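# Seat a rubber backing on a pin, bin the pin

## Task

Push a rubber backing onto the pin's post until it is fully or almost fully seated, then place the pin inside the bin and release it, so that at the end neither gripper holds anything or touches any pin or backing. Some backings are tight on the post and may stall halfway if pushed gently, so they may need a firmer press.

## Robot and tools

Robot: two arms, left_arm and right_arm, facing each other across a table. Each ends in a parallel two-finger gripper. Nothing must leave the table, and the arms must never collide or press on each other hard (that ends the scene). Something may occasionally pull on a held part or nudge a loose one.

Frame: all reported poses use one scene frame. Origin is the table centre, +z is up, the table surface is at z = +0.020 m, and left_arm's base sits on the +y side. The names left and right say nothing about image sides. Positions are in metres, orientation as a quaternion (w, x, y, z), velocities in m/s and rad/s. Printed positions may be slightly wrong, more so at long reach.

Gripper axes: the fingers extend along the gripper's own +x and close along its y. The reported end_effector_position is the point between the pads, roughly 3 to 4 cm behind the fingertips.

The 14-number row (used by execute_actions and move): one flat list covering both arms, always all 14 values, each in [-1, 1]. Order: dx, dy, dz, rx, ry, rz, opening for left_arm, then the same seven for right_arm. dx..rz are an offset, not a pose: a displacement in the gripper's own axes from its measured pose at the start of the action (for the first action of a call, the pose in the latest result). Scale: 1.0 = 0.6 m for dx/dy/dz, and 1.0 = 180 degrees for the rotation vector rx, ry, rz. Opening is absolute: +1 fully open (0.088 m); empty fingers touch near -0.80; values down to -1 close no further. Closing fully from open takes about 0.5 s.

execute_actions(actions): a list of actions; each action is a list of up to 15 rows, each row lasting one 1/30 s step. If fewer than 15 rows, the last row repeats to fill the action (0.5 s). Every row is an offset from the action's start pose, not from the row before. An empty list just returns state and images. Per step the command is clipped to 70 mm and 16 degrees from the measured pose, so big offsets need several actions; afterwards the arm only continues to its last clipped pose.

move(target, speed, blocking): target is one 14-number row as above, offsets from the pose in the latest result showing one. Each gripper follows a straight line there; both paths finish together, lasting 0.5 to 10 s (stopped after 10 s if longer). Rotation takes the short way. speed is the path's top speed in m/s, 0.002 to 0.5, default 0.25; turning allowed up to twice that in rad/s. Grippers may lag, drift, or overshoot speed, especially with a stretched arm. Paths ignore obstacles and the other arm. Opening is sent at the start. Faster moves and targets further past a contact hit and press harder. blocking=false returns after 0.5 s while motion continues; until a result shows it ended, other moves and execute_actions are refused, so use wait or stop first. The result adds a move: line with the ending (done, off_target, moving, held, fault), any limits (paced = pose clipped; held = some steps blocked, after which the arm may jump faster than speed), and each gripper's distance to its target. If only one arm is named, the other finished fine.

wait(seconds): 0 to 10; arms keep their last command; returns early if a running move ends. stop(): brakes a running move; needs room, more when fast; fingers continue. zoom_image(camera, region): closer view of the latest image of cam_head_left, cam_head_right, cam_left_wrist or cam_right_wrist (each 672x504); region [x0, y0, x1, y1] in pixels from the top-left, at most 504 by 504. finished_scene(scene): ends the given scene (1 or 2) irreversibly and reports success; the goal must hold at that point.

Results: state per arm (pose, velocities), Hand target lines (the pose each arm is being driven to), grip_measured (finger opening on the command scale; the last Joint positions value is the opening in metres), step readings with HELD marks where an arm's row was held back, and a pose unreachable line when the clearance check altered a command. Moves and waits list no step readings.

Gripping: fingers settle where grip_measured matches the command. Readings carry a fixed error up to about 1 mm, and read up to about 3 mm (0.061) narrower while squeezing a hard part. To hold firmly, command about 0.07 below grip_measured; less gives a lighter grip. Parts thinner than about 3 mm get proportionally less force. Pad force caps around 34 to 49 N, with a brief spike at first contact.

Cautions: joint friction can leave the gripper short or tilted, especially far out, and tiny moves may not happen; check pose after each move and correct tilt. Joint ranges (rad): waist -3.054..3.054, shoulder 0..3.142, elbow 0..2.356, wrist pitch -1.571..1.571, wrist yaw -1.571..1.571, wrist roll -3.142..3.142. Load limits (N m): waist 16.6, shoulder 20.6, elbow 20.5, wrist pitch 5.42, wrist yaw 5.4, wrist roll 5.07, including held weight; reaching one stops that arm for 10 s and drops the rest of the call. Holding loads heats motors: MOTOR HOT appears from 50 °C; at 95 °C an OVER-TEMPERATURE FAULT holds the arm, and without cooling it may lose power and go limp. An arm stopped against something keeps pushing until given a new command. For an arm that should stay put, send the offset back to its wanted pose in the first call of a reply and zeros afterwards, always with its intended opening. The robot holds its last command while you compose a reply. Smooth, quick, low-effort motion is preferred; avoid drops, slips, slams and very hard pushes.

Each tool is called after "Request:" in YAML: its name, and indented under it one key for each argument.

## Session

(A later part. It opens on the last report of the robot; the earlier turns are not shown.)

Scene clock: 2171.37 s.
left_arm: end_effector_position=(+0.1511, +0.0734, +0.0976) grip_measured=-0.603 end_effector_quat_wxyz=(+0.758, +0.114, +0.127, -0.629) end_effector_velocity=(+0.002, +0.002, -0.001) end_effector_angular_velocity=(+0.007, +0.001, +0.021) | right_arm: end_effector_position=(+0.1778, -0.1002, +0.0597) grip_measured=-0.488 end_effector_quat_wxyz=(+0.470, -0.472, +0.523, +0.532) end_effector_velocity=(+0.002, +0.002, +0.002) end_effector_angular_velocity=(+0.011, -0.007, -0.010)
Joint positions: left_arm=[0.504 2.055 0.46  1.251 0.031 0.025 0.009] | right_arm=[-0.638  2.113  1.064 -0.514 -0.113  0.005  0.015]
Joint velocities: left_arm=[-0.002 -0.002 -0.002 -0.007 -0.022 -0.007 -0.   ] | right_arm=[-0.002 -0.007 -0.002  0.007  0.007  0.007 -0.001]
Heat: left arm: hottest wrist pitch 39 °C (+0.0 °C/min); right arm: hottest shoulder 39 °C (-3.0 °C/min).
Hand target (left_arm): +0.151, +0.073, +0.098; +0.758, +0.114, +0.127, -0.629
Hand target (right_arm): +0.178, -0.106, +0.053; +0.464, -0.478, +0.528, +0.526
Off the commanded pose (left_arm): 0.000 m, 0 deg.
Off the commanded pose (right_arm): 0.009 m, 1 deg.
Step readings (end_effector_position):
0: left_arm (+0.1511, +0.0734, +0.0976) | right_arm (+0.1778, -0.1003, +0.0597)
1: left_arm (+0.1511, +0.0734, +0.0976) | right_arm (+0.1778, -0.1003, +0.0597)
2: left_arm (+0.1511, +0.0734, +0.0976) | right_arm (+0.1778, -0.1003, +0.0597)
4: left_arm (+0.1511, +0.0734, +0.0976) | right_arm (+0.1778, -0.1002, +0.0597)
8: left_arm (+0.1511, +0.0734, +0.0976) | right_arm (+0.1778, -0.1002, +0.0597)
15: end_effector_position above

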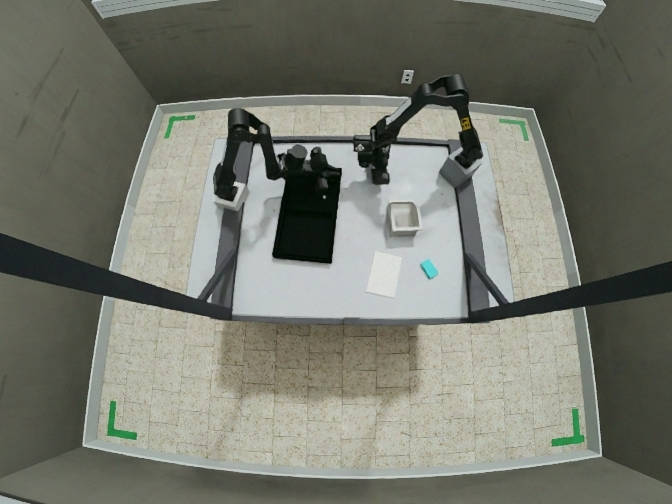

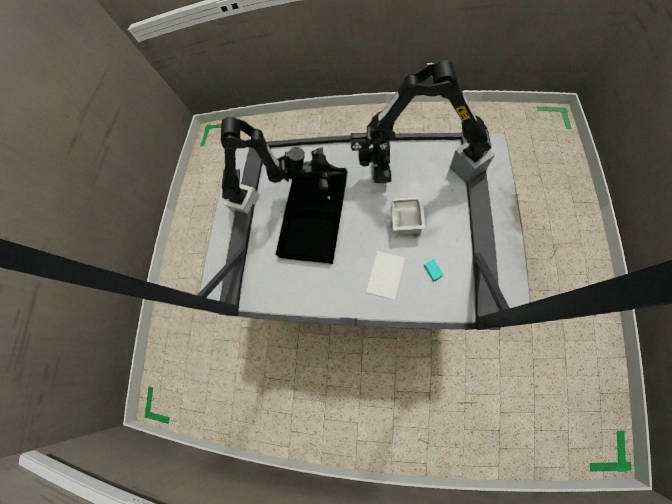

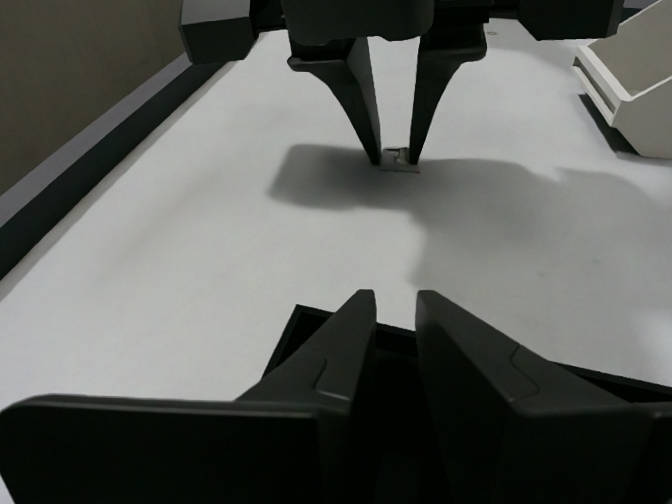

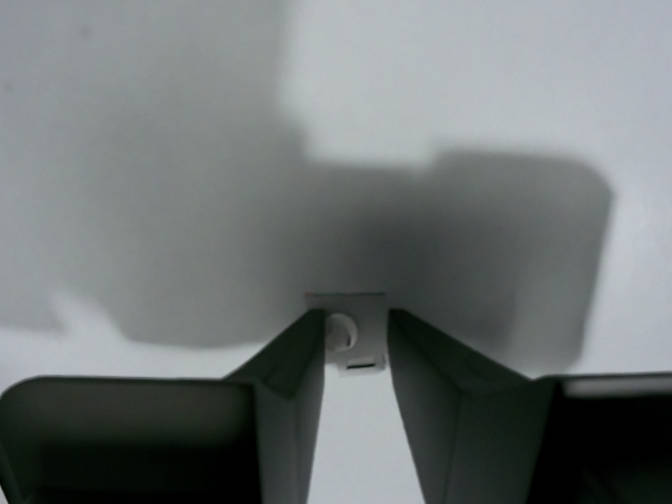

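Request:
execute_actions:
  actions:
    - [[0,0,0,0,0,0,-0.6, 0.0112,-0.0013,-0.0095,0,0.007,0,-0.504],[0,0,0,0,0,0,-0.6, 0.0112,-0.0013,-0.0095,0,0.007,0,-0.508],[0,0,0,0,0,0,-0.6, 0.0112,-0.0013,-0.0095,0,0.007,0,-0.512],[0,0,0,0,0,0,-0.6, 0.0112,-0.0013,-0.0095,0,0.007,0,-0.516],[0,0,0,0,0,0,-0.6, 0.0112,-0.0013,-0.0095,0,0.007,0,-0.52],[0,0,0,0,0,0,-0.6, 0.0112,-0.0013,-0.0095,0,0.007,0,-0.524],[0,0,0,0,0,0,-0.6, 0.0112,-0.0013,-0.0095,0,0.007,0,-0.528],[0,0,0,0,0,0,-0.6, 0.0112,-0.0013,-0.0095,0,0.007,0,-0.532],[0,0,0,0,0,0,-0.6, 0.0112,-0.0013,-0.0095,0,0.007,0,-0.536],[0,0,0,0,0,0,-0.6, 0.0112,-0.0013,-0.0095,0,0.007,0,-0.54]]

Request:
zoom_image:
  camera: "cam_left_wrist"
  region: [350, 100, 450, 195]

Request:
zoom_image:
  camera: "cam_right_wrist"
  region: [290, 260, 430, 380]

Scene clock: 2208.77 s.
left_arm: end_effector_position=(+0.1511, +0.0734, +0.0976) grip_measured=-0.603 end_effector_quat_wxyz=(+0.758, +0.114, +0.127, -0.629) end_effector_velocity=(-0.000, +0.003, -0.003) end_effector_angular_velocity=(+0.010, +0.016, +0.021) | right_arm: end_effector_position=(+0.1781, -0.0999, +0.0593) grip_measured=-0.536 end_effector_quat_wxyz=(+0.471, -0.471, +0.523, +0.532) end_effector_velocity=(-0.002, -0.001, -0.000) end_effector_angular_velocity=(+0.003, +0.007, +0.010)
Joint positions: left_arm=[0.504 2.055 0.46  1.251 0.031 0.025 0.009] | right_arm=[-0.639  2.114  1.064 -0.511 -0.113  0.005  0.013]
Joint velocities: left_arm=[-0.007 -0.002 -0.007 -0.007 -0.022 -0.022 -0.   ] | right_arm=[ 0.002 -0.002 -0.007  0.007 -0.007 -0.007 -0.001]
Heat: left arm: hottest wrist pitch 39 °C (+0.0 °C/min); right arm: hottest shoulder 39 °C (-1.0 °C/min).
Hand target (left_arm): +0.151, +0.073, +0.098; +0.758, +0.114, +0.127, -0.629
Hand target (right_arm): +0.178, -0.106, +0.053; +0.464, -0.477, +0.528, +0.526
Off the commanded pose (left_arm): 0.000 m, 0 deg.
Off the commanded pose (right_arm): 0.009 m, 1 deg.
Step readings (end_effector_position):
0: left_arm (+0.1511, +0.0734, +0.0976) | right_arm (+0.1778, -0.1002, +0.0597)
1: left_arm (+0.1511, +0.0734, +0.0976) | right_arm (+0.1778, -0.1002, +0.0597)
2: left_arm (+0.1511, +0.0734, +0.0976) | right_arm (+0.1778, -0.1002, +0.0597)
4: left_arm (+0.1511, +0.0734, +0.0976) | right_arm (+0.1778, -0.1000, +0.0594)
8: left_arm (+0.1511, +0.0734, +0.0976) | right_arm (+0.1779, -0.0999, +0.0594)
15: end_effector_position above

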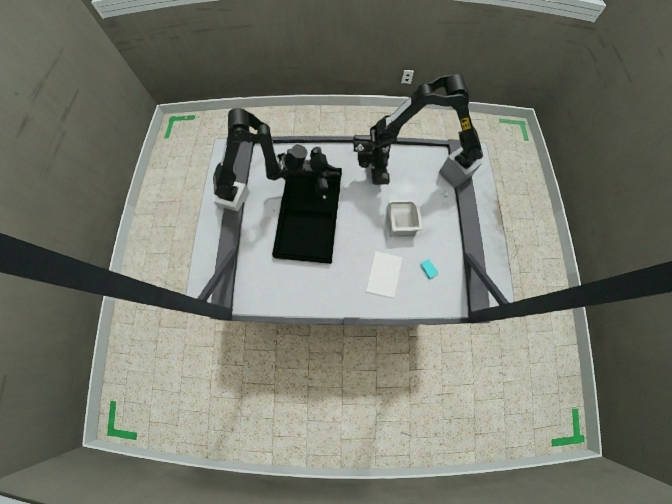

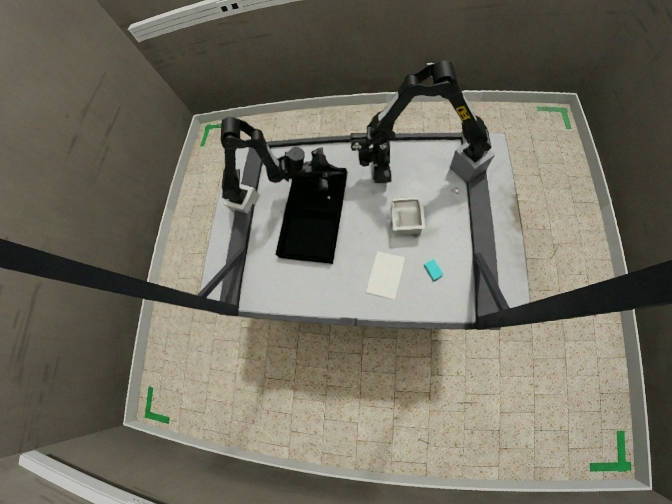

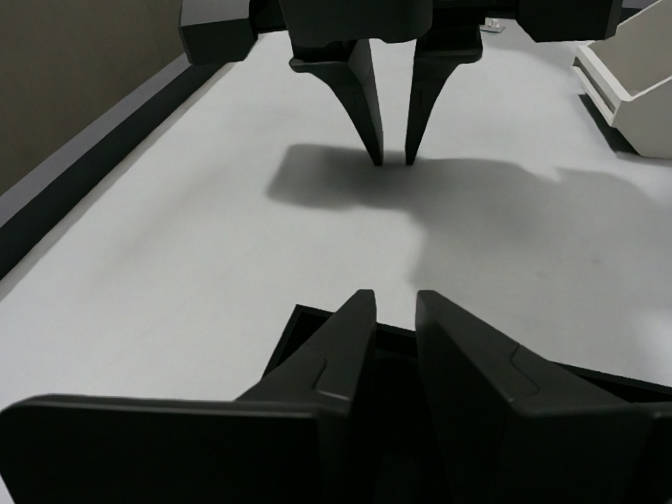

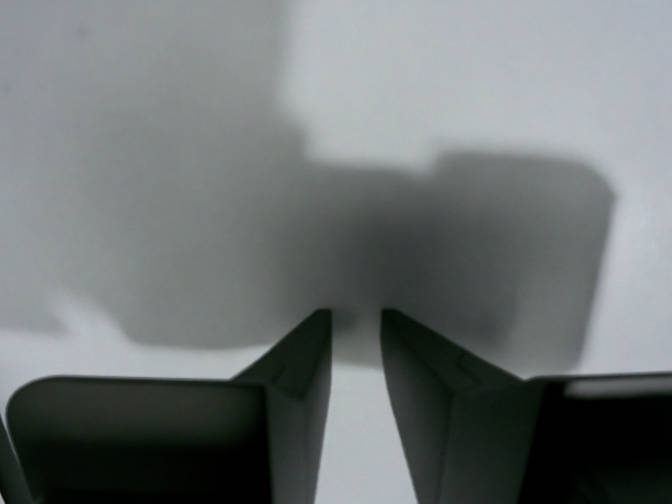

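Region (350, 100, 450, 195) of cam_left_wrist's 672x504 image, scaled by 5.040, with more detail than that image has; it fills the top 479 rows of this view, and the rest is white.

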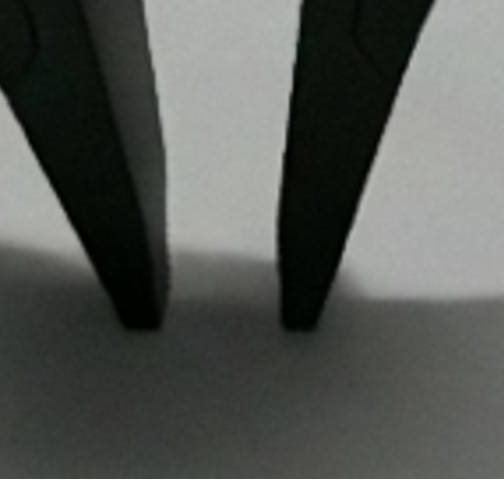

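Region (290, 260, 430, 380) of cam_right_wrist's 672x504 image, scaled by 3.600, with more detail than that image has; it fills the top 432 rows of this view, and the rest is white.

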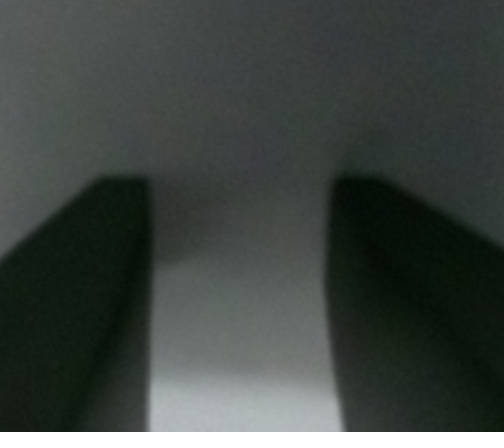

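Request:
move:
  target: [0,0,0,0,0,0,-0.6, -0.1,0.011,0,0,0,0,-0.54]
  speed: 0.1

Request:
zoom_image:
  camera: "cam_head_left"
  region: [380, 130, 520, 250]

Request:
zoom_image:
  camera: "cam_head_right"
  region: [390, 130, 530, 250]

Scene clock: 2214.97 s.
left_arm: end_effector_position=(+0.1511, +0.0734, +0.0976) grip_measured=-0.603 end_effector_quat_wxyz=(+0.758, +0.114, +0.127, -0.629) end_effector_velocity=(+0.000, -0.000, -0.002) end_effector_angular_velocity=(+0.006, +0.006, +0.007) | right_arm: end_effector_position=(+0.1781, -0.1030, +0.1160) grip_measured=-0.538 end_effector_quat_wxyz=(+0.469, -0.474, +0.525, +0.529) end_effector_velocity=(-0.000, -0.000, +0.001) end_effector_angular_velocity=(-0.003, +0.007, -0.010)
Joint positions: left_arm=[0.504 2.055 0.46  1.251 0.031 0.025 0.009] | right_arm=[-0.639  1.967  1.121 -0.725 -0.113  0.005  0.013]
Joint velocities: left_arm=[-0.002  0.002  0.002 -0.007 -0.007 -0.007 -0.   ] | right_arm=[-0.002 -0.002  0.002 -0.007 -0.007  0.007  0.   ]
Heat: left arm: hottest wrist pitch 39 °C (+0.0 °C/min); right arm: hottest shoulder 39 °C (-1.0 °C/min).
Hand target (left_arm): +0.151, +0.073, +0.098; +0.758, +0.114, +0.127, -0.629
Hand target (right_arm): +0.178, -0.101, +0.119; +0.470, -0.472, +0.523, +0.532
Off the commanded pose (left_arm): 0.000 m, 0 deg.
Off the commanded pose (right_arm): 0.005 m, 1 deg.
move: done

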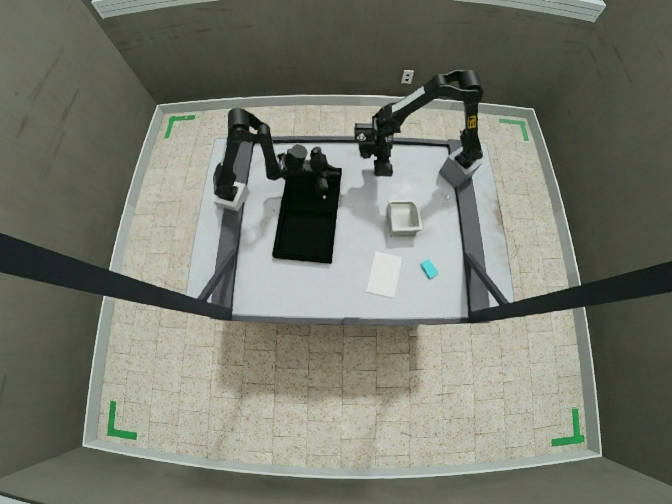

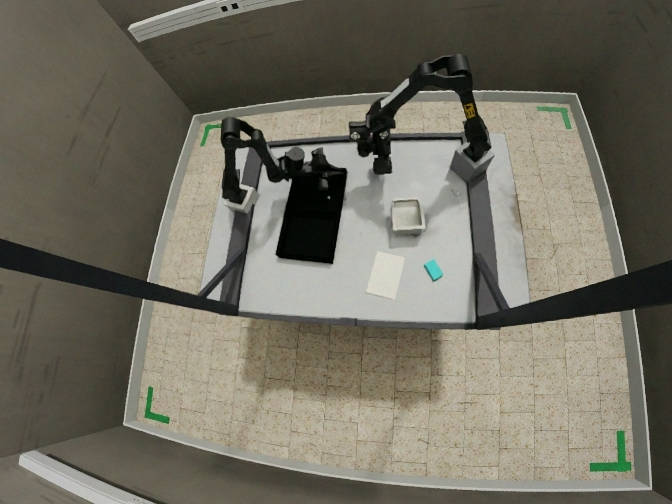

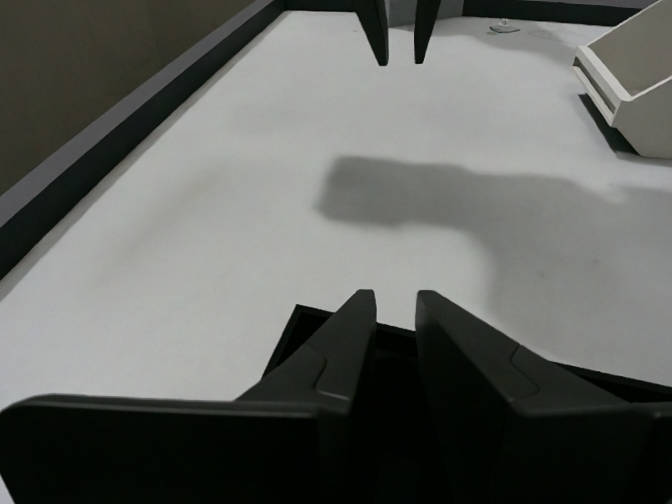

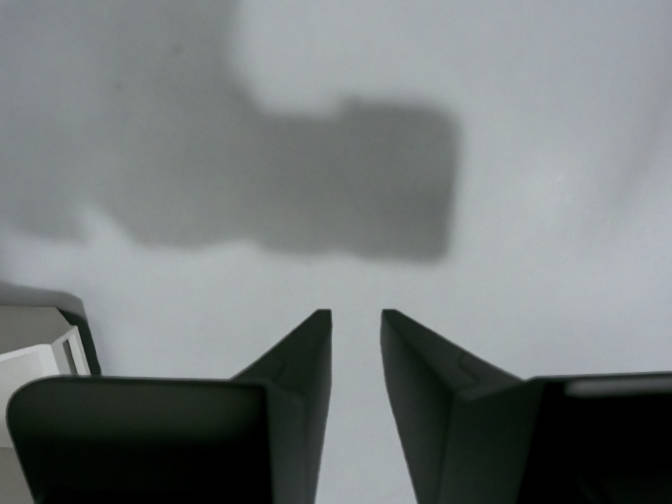

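Region (380, 130, 520, 250) of cam_head_left's 672x504 image, scaled by 3.600, with more detail than that image has; it fills the top 432 rows of this view, and the rest is white.

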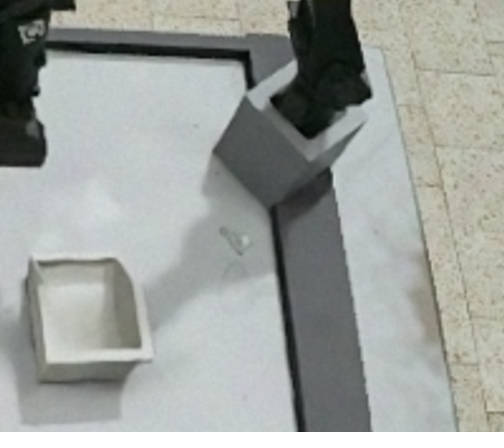

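Region (390, 130, 530, 250) of cam_head_right's 672x504 image, scaled by 3.600, with more detail than that image has; it fills the top 432 rows of this view, and the rest is white.

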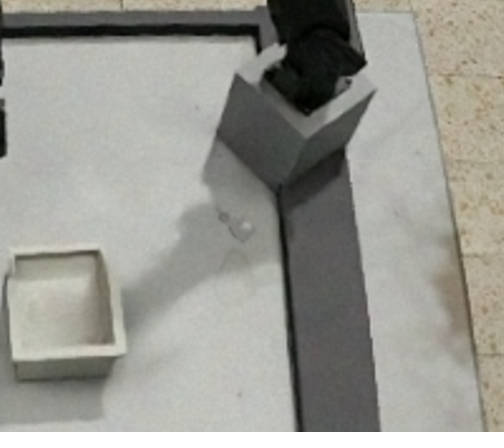

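Request:
zoom_image:
  camera: "cam_left_wrist"
  region: [475, 5, 535, 45]

Request:
zoom_image:
  camera: "cam_head_left"
  region: [430, 182, 465, 212]

Region (475, 5, 535, 45) of cam_left_wrist's 672x504 image, scaled by 8.400, with more detail than that image has.

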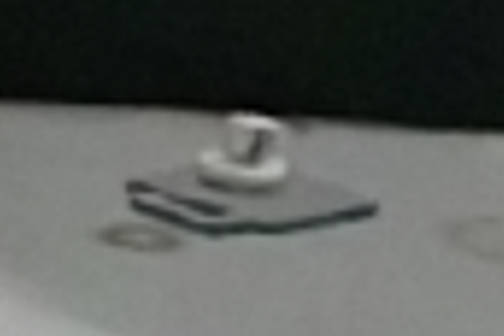

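Region (430, 182, 465, 212) of cam_head_left's 672x504 image, scaled by 14.400, with more detail than that image has; it fills the top 432 rows of this view, and the rest is white.

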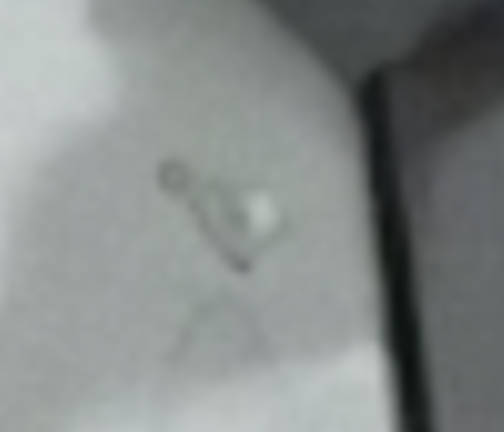

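Request:
move:
  target: [0,0,0,0,0,0,-0.6, -0.0422,0.1309,-0.3856,-0.2468,0.0135,-0.0336,-0.5]
  speed: 0.15

Scene clock: 2290.77 s.
left_arm: end_effector_position=(+0.1511, +0.0734, +0.0976) grip_measured=-0.603 end_effector_quat_wxyz=(+0.758, +0.114, +0.127, -0.629) end_effector_velocity=(-0.000, +0.001, -0.001) end_effector_angular_velocity=(+0.004, +0.020, +0.012) | right_arm: end_effector_position=(+0.1057, -0.3321, +0.1479) grip_measured=-0.502 end_effector_quat_wxyz=(+0.273, -0.653, +0.268, +0.653) end_effector_velocity=(+0.001, -0.006, +0.000) end_effector_angular_velocity=(-0.017, -0.006, +0.010)
Joint positions: left_arm=[0.504 2.055 0.46  1.251 0.031 0.025 0.009] | right_arm=[ 0.109  1.131  0.457 -0.894  0.006 -0.023  0.014]
Joint velocities: left_arm=[-0.002 -0.002 -0.002 -0.007 -0.007 -0.022 -0.   ] | right_arm=[ 0.017 -0.007 -0.002 -0.022 -0.007  0.007  0.   ]
Heat: left arm: hottest wrist pitch 39 °C (+0.0 °C/min); right arm: hottest shoulder 45 °C (+4.1 °C/min).
Hand target (left_arm): +0.151, +0.073, +0.098; +0.758, +0.114, +0.127, -0.629
Hand target (right_arm): +0.108, -0.335, +0.146; -0.273, +0.656, -0.269, -0.650
Off the commanded pose (left_arm): 0.000 m, 0 deg.
Off the commanded pose (right_arm): 0.004 m, 0 deg.
move: done

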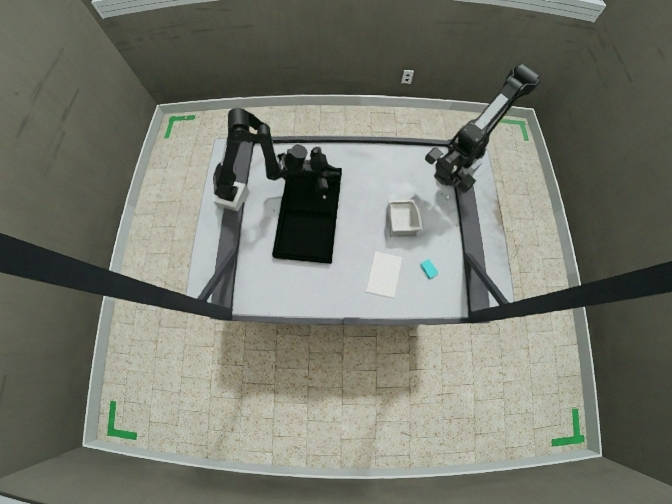

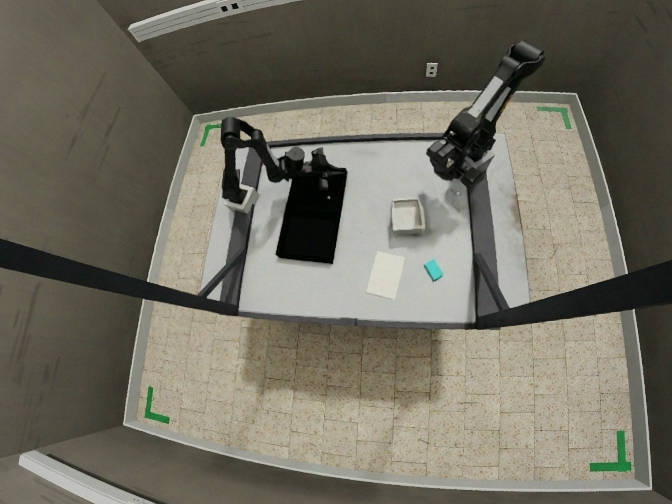

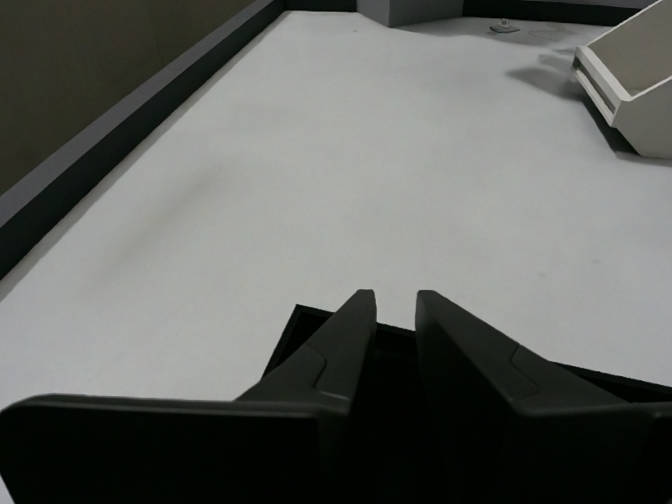

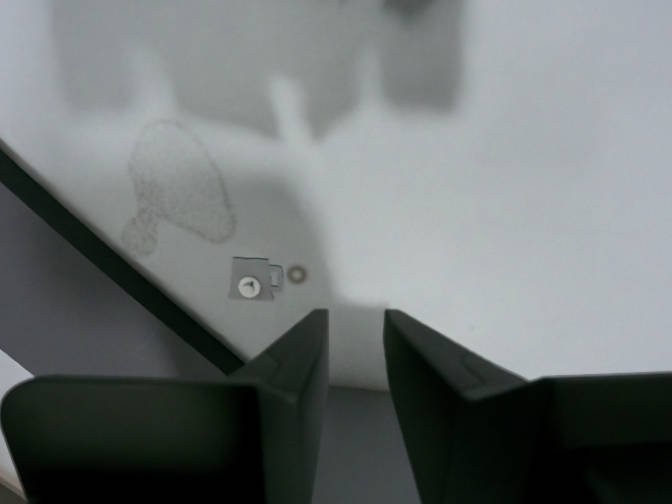

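Request:
zoom_image:
  camera: "cam_right_wrist"
  region: [215, 245, 315, 315]

Region (215, 245, 315, 315) of cam_right_wrist's 672x504 image, scaled by 5.040, with more detail than that image has; it fills the top 353 rows of this view, and the rest is white.

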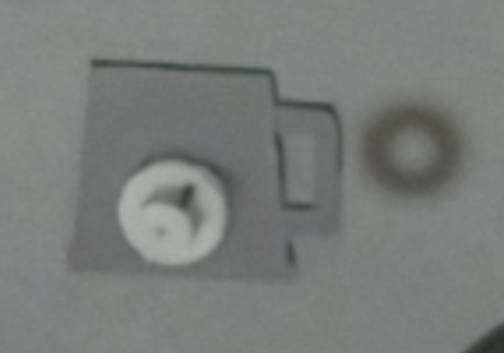

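Request:
move:
  target: [0,0,0,0,0,0,-0.6, 0.0935,0.064,-0.017,0.0829,0.0564,0.0092,-0.55]
  speed: 0.08

Request:
zoom_image:
  camera: "cam_right_wrist"
  region: [280, 220, 430, 340]

Scene clock: 2348.10 s.
left_arm: end_effector_position=(+0.1511, +0.0734, +0.0976) grip_measured=-0.603 end_effector_quat_wxyz=(+0.758, +0.114, +0.127, -0.629) end_effector_velocity=(+0.002, +0.003, -0.003) end_effector_angular_velocity=(+0.015, -0.011, +0.016) | right_arm: end_effector_position=(+0.0847, -0.3629, +0.0941) grip_measured=-0.548 end_effector_quat_wxyz=(+0.323, -0.661, +0.381, +0.560) end_effector_velocity=(+0.000, -0.002, -0.002) end_effector_angular_velocity=(-0.010, -0.003, -0.006)
Joint positions: left_arm=[0.504 2.055 0.46  1.251 0.031 0.025 0.009] | right_arm=[ 0.302  1.482  0.409 -0.647 -0.067  0.425  0.012]
Joint velocities: left_arm=[-0.002 -0.002 -0.007 -0.007 -0.022  0.007 -0.   ] | right_arm=[ 0.002  0.012 -0.002  0.007 -0.007  0.007 -0.   ]
Heat: left arm: hottest wrist pitch 39 °C (+0.0 °C/min); right arm: hottest shoulder 35 °C (-10.1 °C/min).
Hand target (left_arm): +0.151, +0.073, +0.098; +0.758, +0.114, +0.127, -0.629
Hand target (right_arm): +0.087, -0.365, +0.092; -0.322, +0.664, -0.382, -0.556
Off the commanded pose (left_arm): 0.000 m, 0 deg.
Off the commanded pose (right_arm): 0.004 m, 1 deg.
move: done

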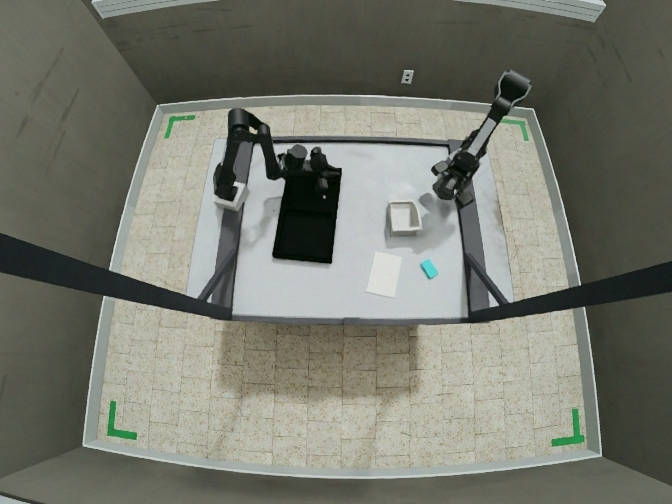

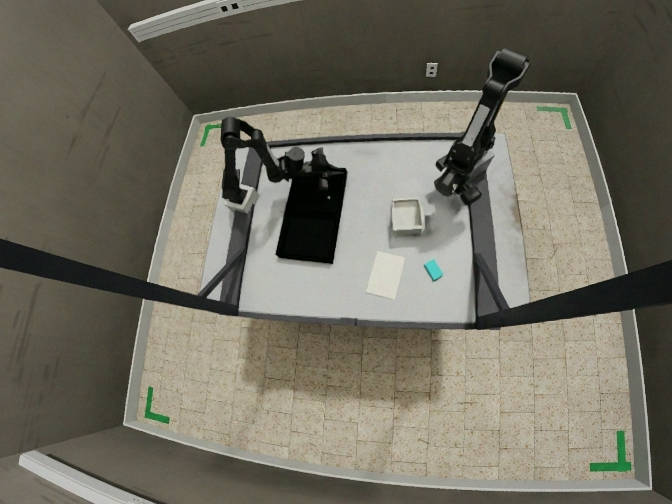

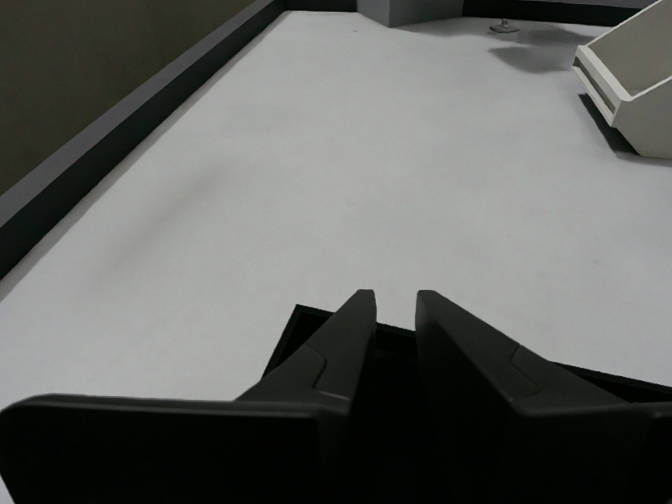

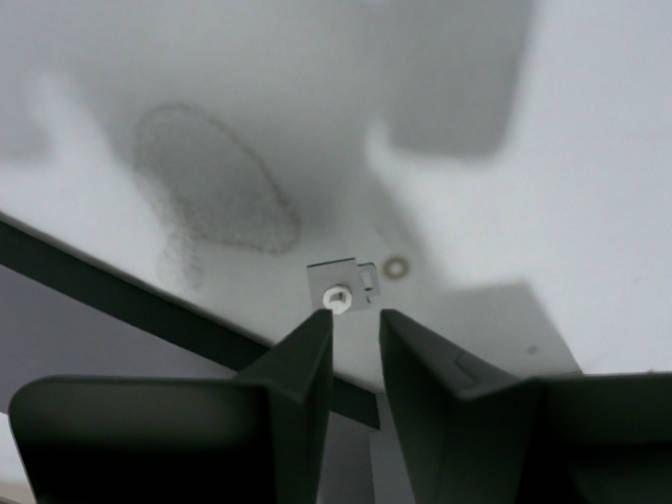

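Region (280, 220, 430, 340) of cam_right_wrist's 672x504 image, scaled by 3.360, with more detail than that image has; it fills the top 403 rows of this view, and the rest is white.

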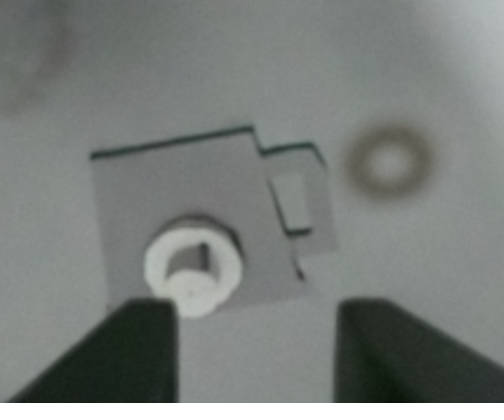

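Request:
move:
  target: [0,0,0,0,0,0,-0.6, 0.0367,0.0075,-0.0133,0,0.003,0,-0.55]
  speed: 0.04

Request:
zoom_image:
  camera: "cam_right_wrist"
  region: [290, 240, 430, 360]

Request:
zoom_image:
  camera: "cam_left_wrist"
  region: [465, 0, 545, 50]

Scene clock: 2362.33 s.
left_arm: end_effector_position=(+0.1511, +0.0734, +0.0976) grip_measured=-0.603 end_effector_quat_wxyz=(+0.758, +0.114, +0.127, -0.629) end_effector_velocity=(+0.003, -0.001, +0.007) end_effector_angular_velocity=(-0.028, +0.007, +0.026) | right_arm: end_effector_position=(+0.0844, -0.3722, +0.0755) grip_measured=-0.548 end_effector_quat_wxyz=(+0.323, -0.660, +0.381, +0.561) end_effector_velocity=(+0.002, -0.002, -0.002) end_effector_angular_velocity=(-0.009, -0.003, -0.016)
Joint positions: left_arm=[0.504 2.055 0.46  1.251 0.031 0.025 0.009] | right_arm=[ 0.353  1.554  0.356 -0.518 -0.075  0.475  0.012]
Joint velocities: left_arm=[-0.002 -0.007 -0.002  0.022 -0.022 -0.022 -0.   ] | right_arm=[-0.007  0.007 -0.007  0.007 -0.007  0.007 -0.   ]
Heat: left arm: hottest wrist pitch 39 °C (+0.0 °C/min); right arm: hottest shoulder 34 °C (-7.1 °C/min).
Hand target (left_arm): +0.151, +0.073, +0.098; +0.758, +0.114, +0.127, -0.629
Hand target (right_arm): +0.087, -0.375, +0.074; -0.322, +0.663, -0.382, -0.557
Off the commanded pose (left_arm): 0.000 m, 0 deg.
Off the commanded pose (right_arm): 0.004 m, 1 deg.
move: done

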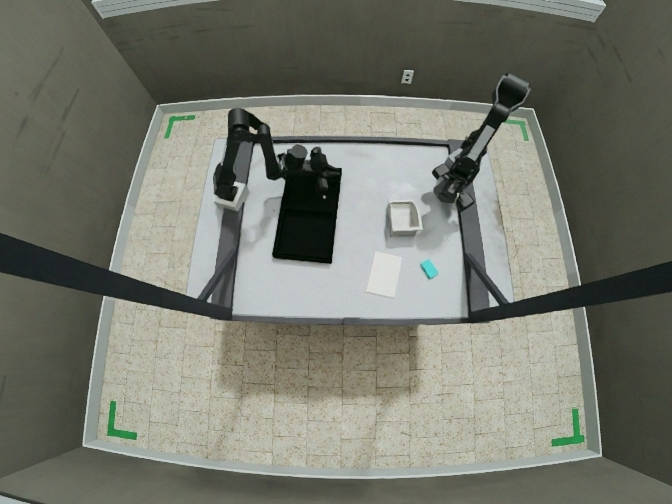

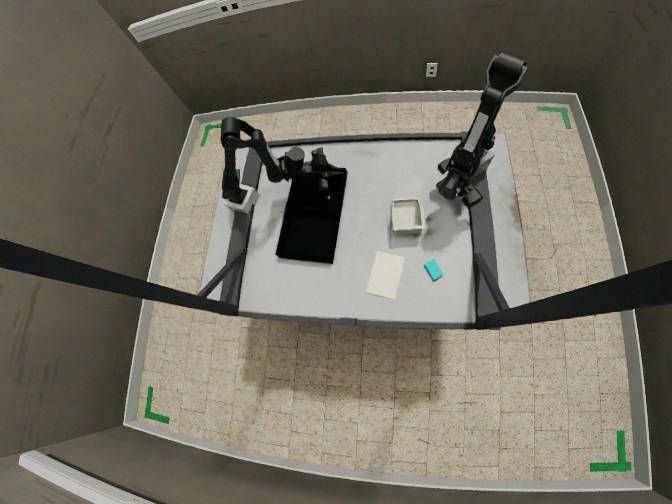

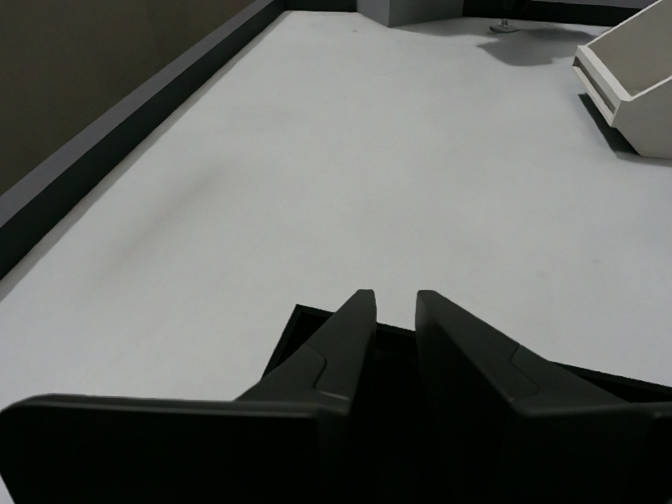

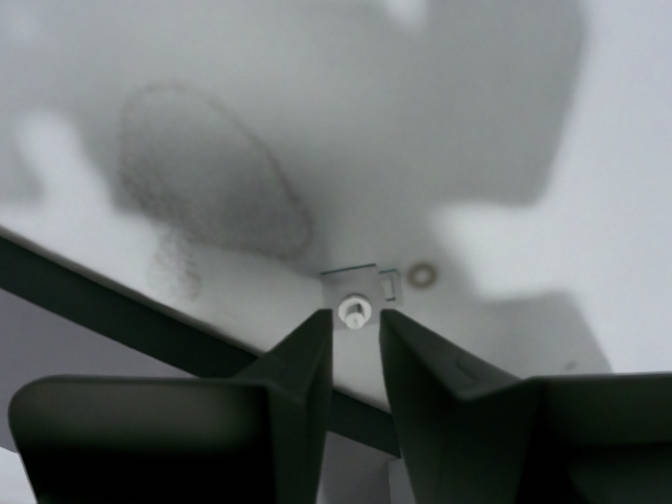

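Region (290, 240, 430, 360) of cam_right_wrist's 672x504 image, scaled by 3.600, with more detail than that image has; it fills the top 432 rows of this view, and the rest is white.

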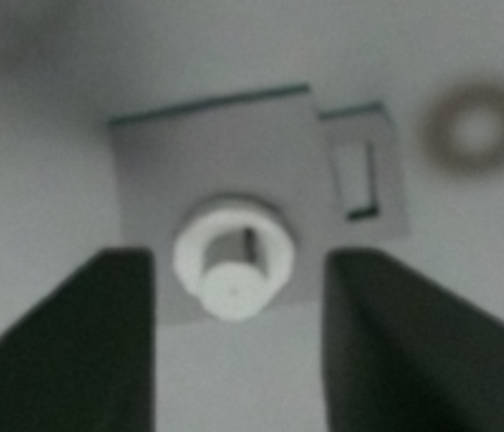

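Region (465, 0, 545, 50) of cam_left_wrist's 672x504 image, scaled by 6.300, with more detail than that image has; it fills the top 315 rows of this view, and the rest is white.

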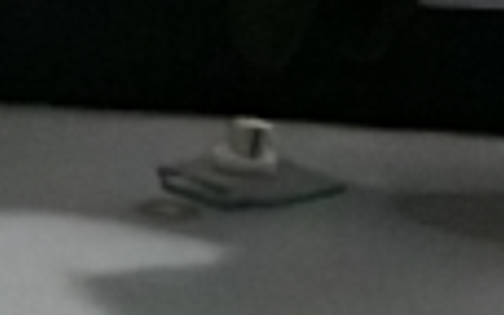

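Request:
move:
  target: [0,0,0,0,0,0,-0.6, 0.0277,-0.0022,-0.0123,0,0.004,0,-0.62]
  speed: 0.02

Request:
zoom_image:
  camera: "cam_right_wrist"
  region: [290, 250, 430, 370]

Request:
zoom_image:
  camera: "cam_left_wrist"
  region: [465, 0, 545, 50]

Scene clock: 2375.27 s.
left_arm: end_effector_position=(+0.1511, +0.0734, +0.0976) grip_measured=-0.603 end_effector_quat_wxyz=(+0.758, +0.114, +0.127, -0.629) end_effector_velocity=(-0.005, +0.002, -0.004) end_effector_angular_velocity=(+0.017, -0.001, -0.017) | right_arm: end_effector_position=(+0.0883, -0.3777, +0.0618) grip_measured=-0.618 end_effector_quat_wxyz=(+0.322, -0.661, +0.381, +0.560) end_effector_velocity=(-0.001, -0.001, -0.001) end_effector_angular_velocity=(-0.005, +0.007, +0.004)
Joint positions: left_arm=[0.504 2.055 0.46  1.251 0.031 0.025 0.009] | right_arm=[ 0.368  1.613  0.315 -0.418 -0.08   0.489  0.009]
Joint velocities: left_arm=[-0.007  0.002 -0.007 -0.007  0.007  0.007 -0.   ] | right_arm=[-0.002  0.002 -0.002  0.007 -0.007 -0.007  0.   ]
Heat: left arm: hottest wrist pitch 39 °C (+0.0 °C/min); right arm: hottest shoulder 33 °C (-6.1 °C/min).
Hand target (left_arm): +0.151, +0.073, +0.098; +0.758, +0.114, +0.127, -0.629
Hand target (right_arm): +0.090, -0.380, +0.060; -0.321, +0.664, -0.383, -0.557
Off the commanded pose (left_arm): 0.000 m, 0 deg.
Off the commanded pose (right_arm): 0.004 m, 1 deg.
move: done

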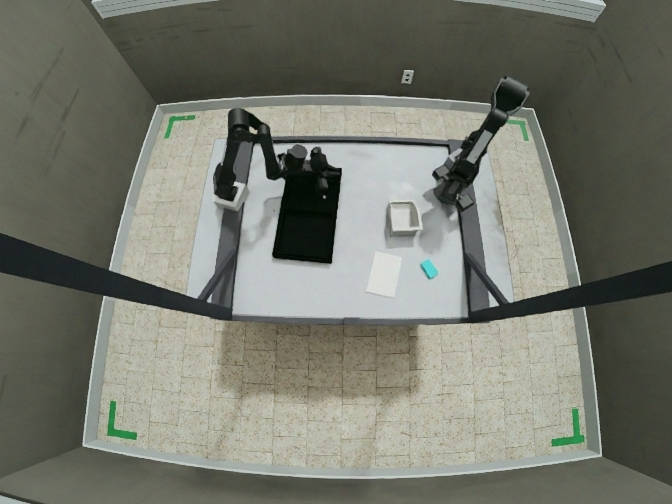

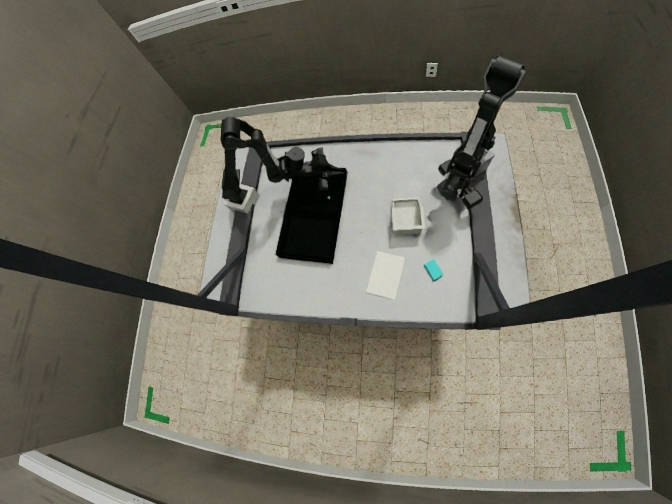

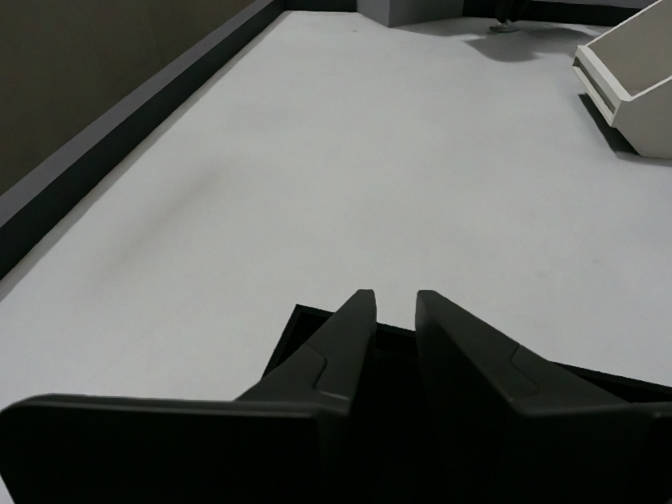

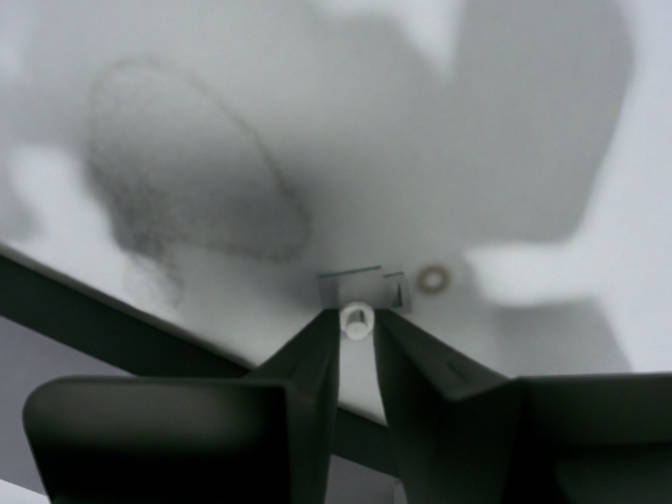

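Region (290, 250, 430, 370) of cam_right_wrist's 672x504 image, scaled by 3.600, with more detail than that image has; it fills the top 432 rows of this view, and the rest is white.

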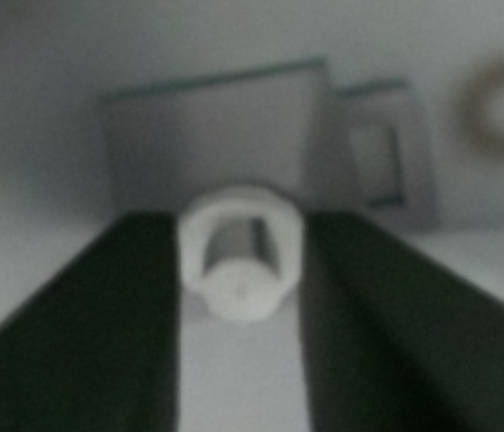

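Region (465, 0, 545, 50) of cam_left_wrist's 672x504 image, scaled by 6.300, with more detail than that image has; it fills the top 315 rows of this view, and the rest is white.

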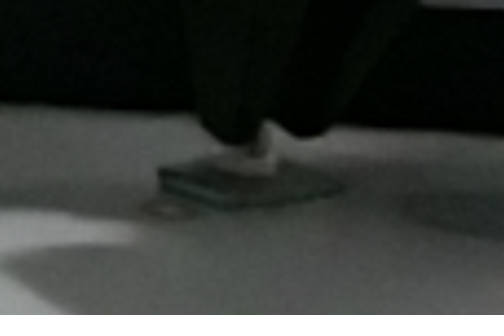

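Request:
move:
  target: [0,0,0,0,0,0,-0.6, 0.0072,-0.001,-0.005,0,0.003,0,-0.62]
  speed: 0.01

Request:
zoom_image:
  camera: "cam_left_wrist"
  region: [465, 0, 545, 50]

Scene clock: 2380.37 s.
left_arm: end_effector_position=(+0.1511, +0.0734, +0.0976) grip_measured=-0.603 end_effector_quat_wxyz=(+0.758, +0.114, +0.127, -0.629) end_effector_velocity=(-0.003, +0.003, -0.005) end_effector_angular_velocity=(+0.025, +0.010, +0.002) | right_arm: end_effector_position=(+0.0885, -0.3783, +0.0594) grip_measured=-0.618 end_effector_quat_wxyz=(+0.321, -0.661, +0.382, +0.561) end_effector_velocity=(+0.004, -0.004, -0.001) end_effector_angular_velocity=(-0.016, -0.010, +0.009)
Joint positions: left_arm=[0.504 2.055 0.46  1.251 0.031 0.025 0.009] | right_arm=[ 0.369  1.626  0.309 -0.399 -0.082  0.489  0.009]
Joint velocities: left_arm=[-0.007 -0.002 -0.007 -0.022 -0.007 -0.007 -0.   ] | right_arm=[ 0.002  0.002 -0.007 -0.007 -0.007 -0.007  0.   ]
Heat: left arm: hottest wrist pitch 39 °C (+0.0 °C/min); right arm: hottest shoulder 33 °C (-5.1 °C/min).
Hand target (left_arm): +0.151, +0.073, +0.098; +0.758, +0.114, +0.127, -0.629
Hand target (right_arm): +0.091, -0.381, +0.058; -0.320, +0.664, -0.383, -0.557
Off the commanded pose (left_arm): 0.000 m, 0 deg.
Off the commanded pose (right_arm): 0.003 m, 1 deg.
move: done

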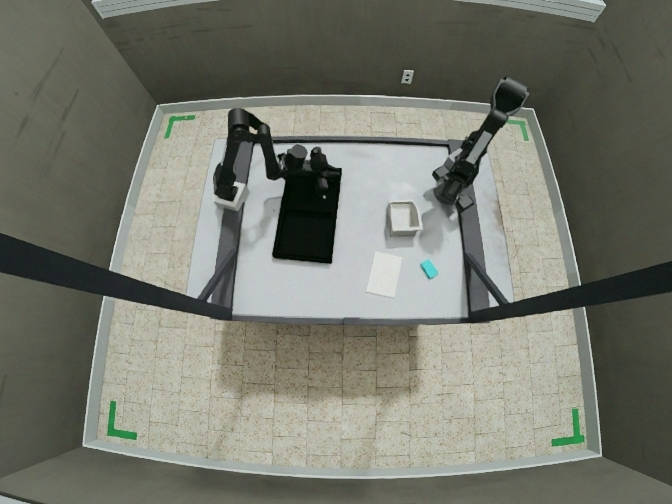

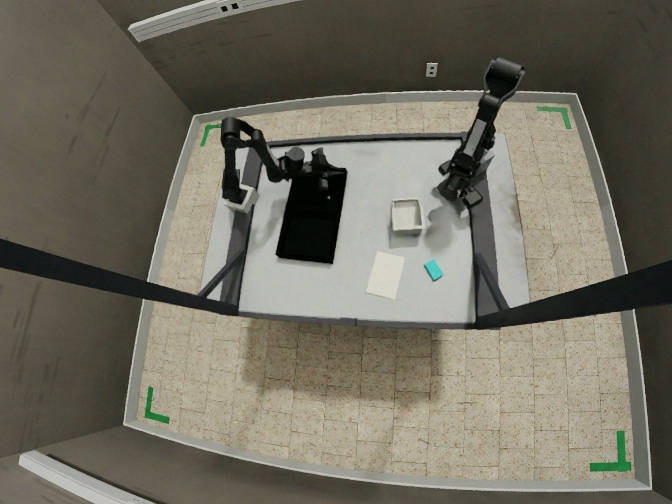

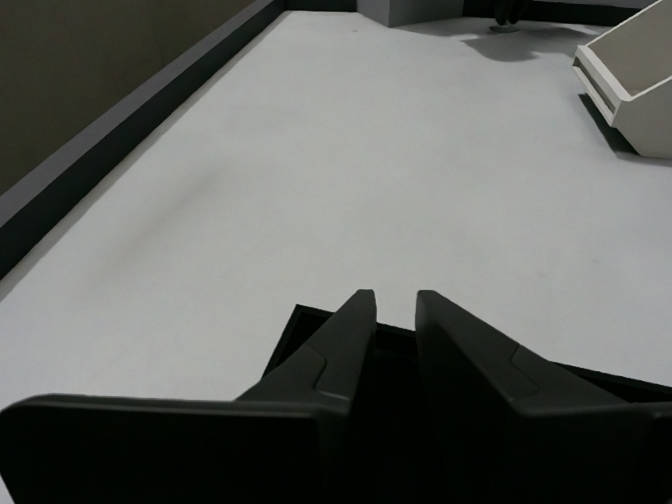

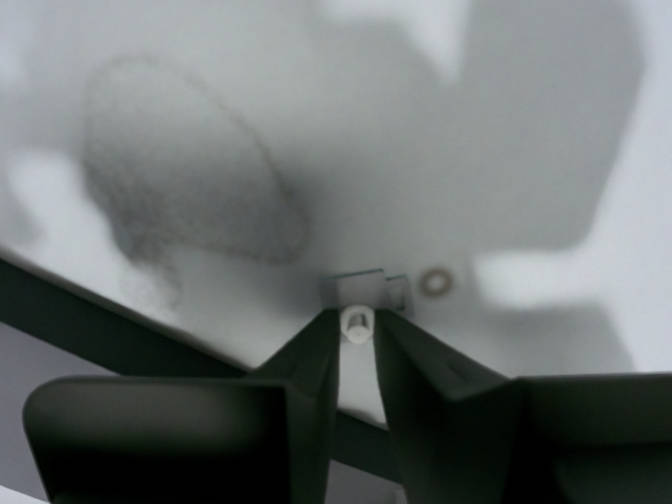

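Region (465, 0, 545, 50) of cam_left_wrist's 672x504 image, scaled by 6.300, with more detail than that image has; it fills the top 315 rows of this view, and the rest is white.

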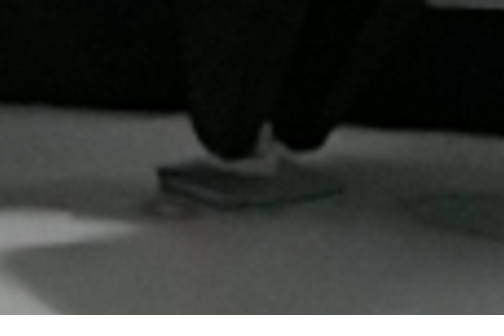

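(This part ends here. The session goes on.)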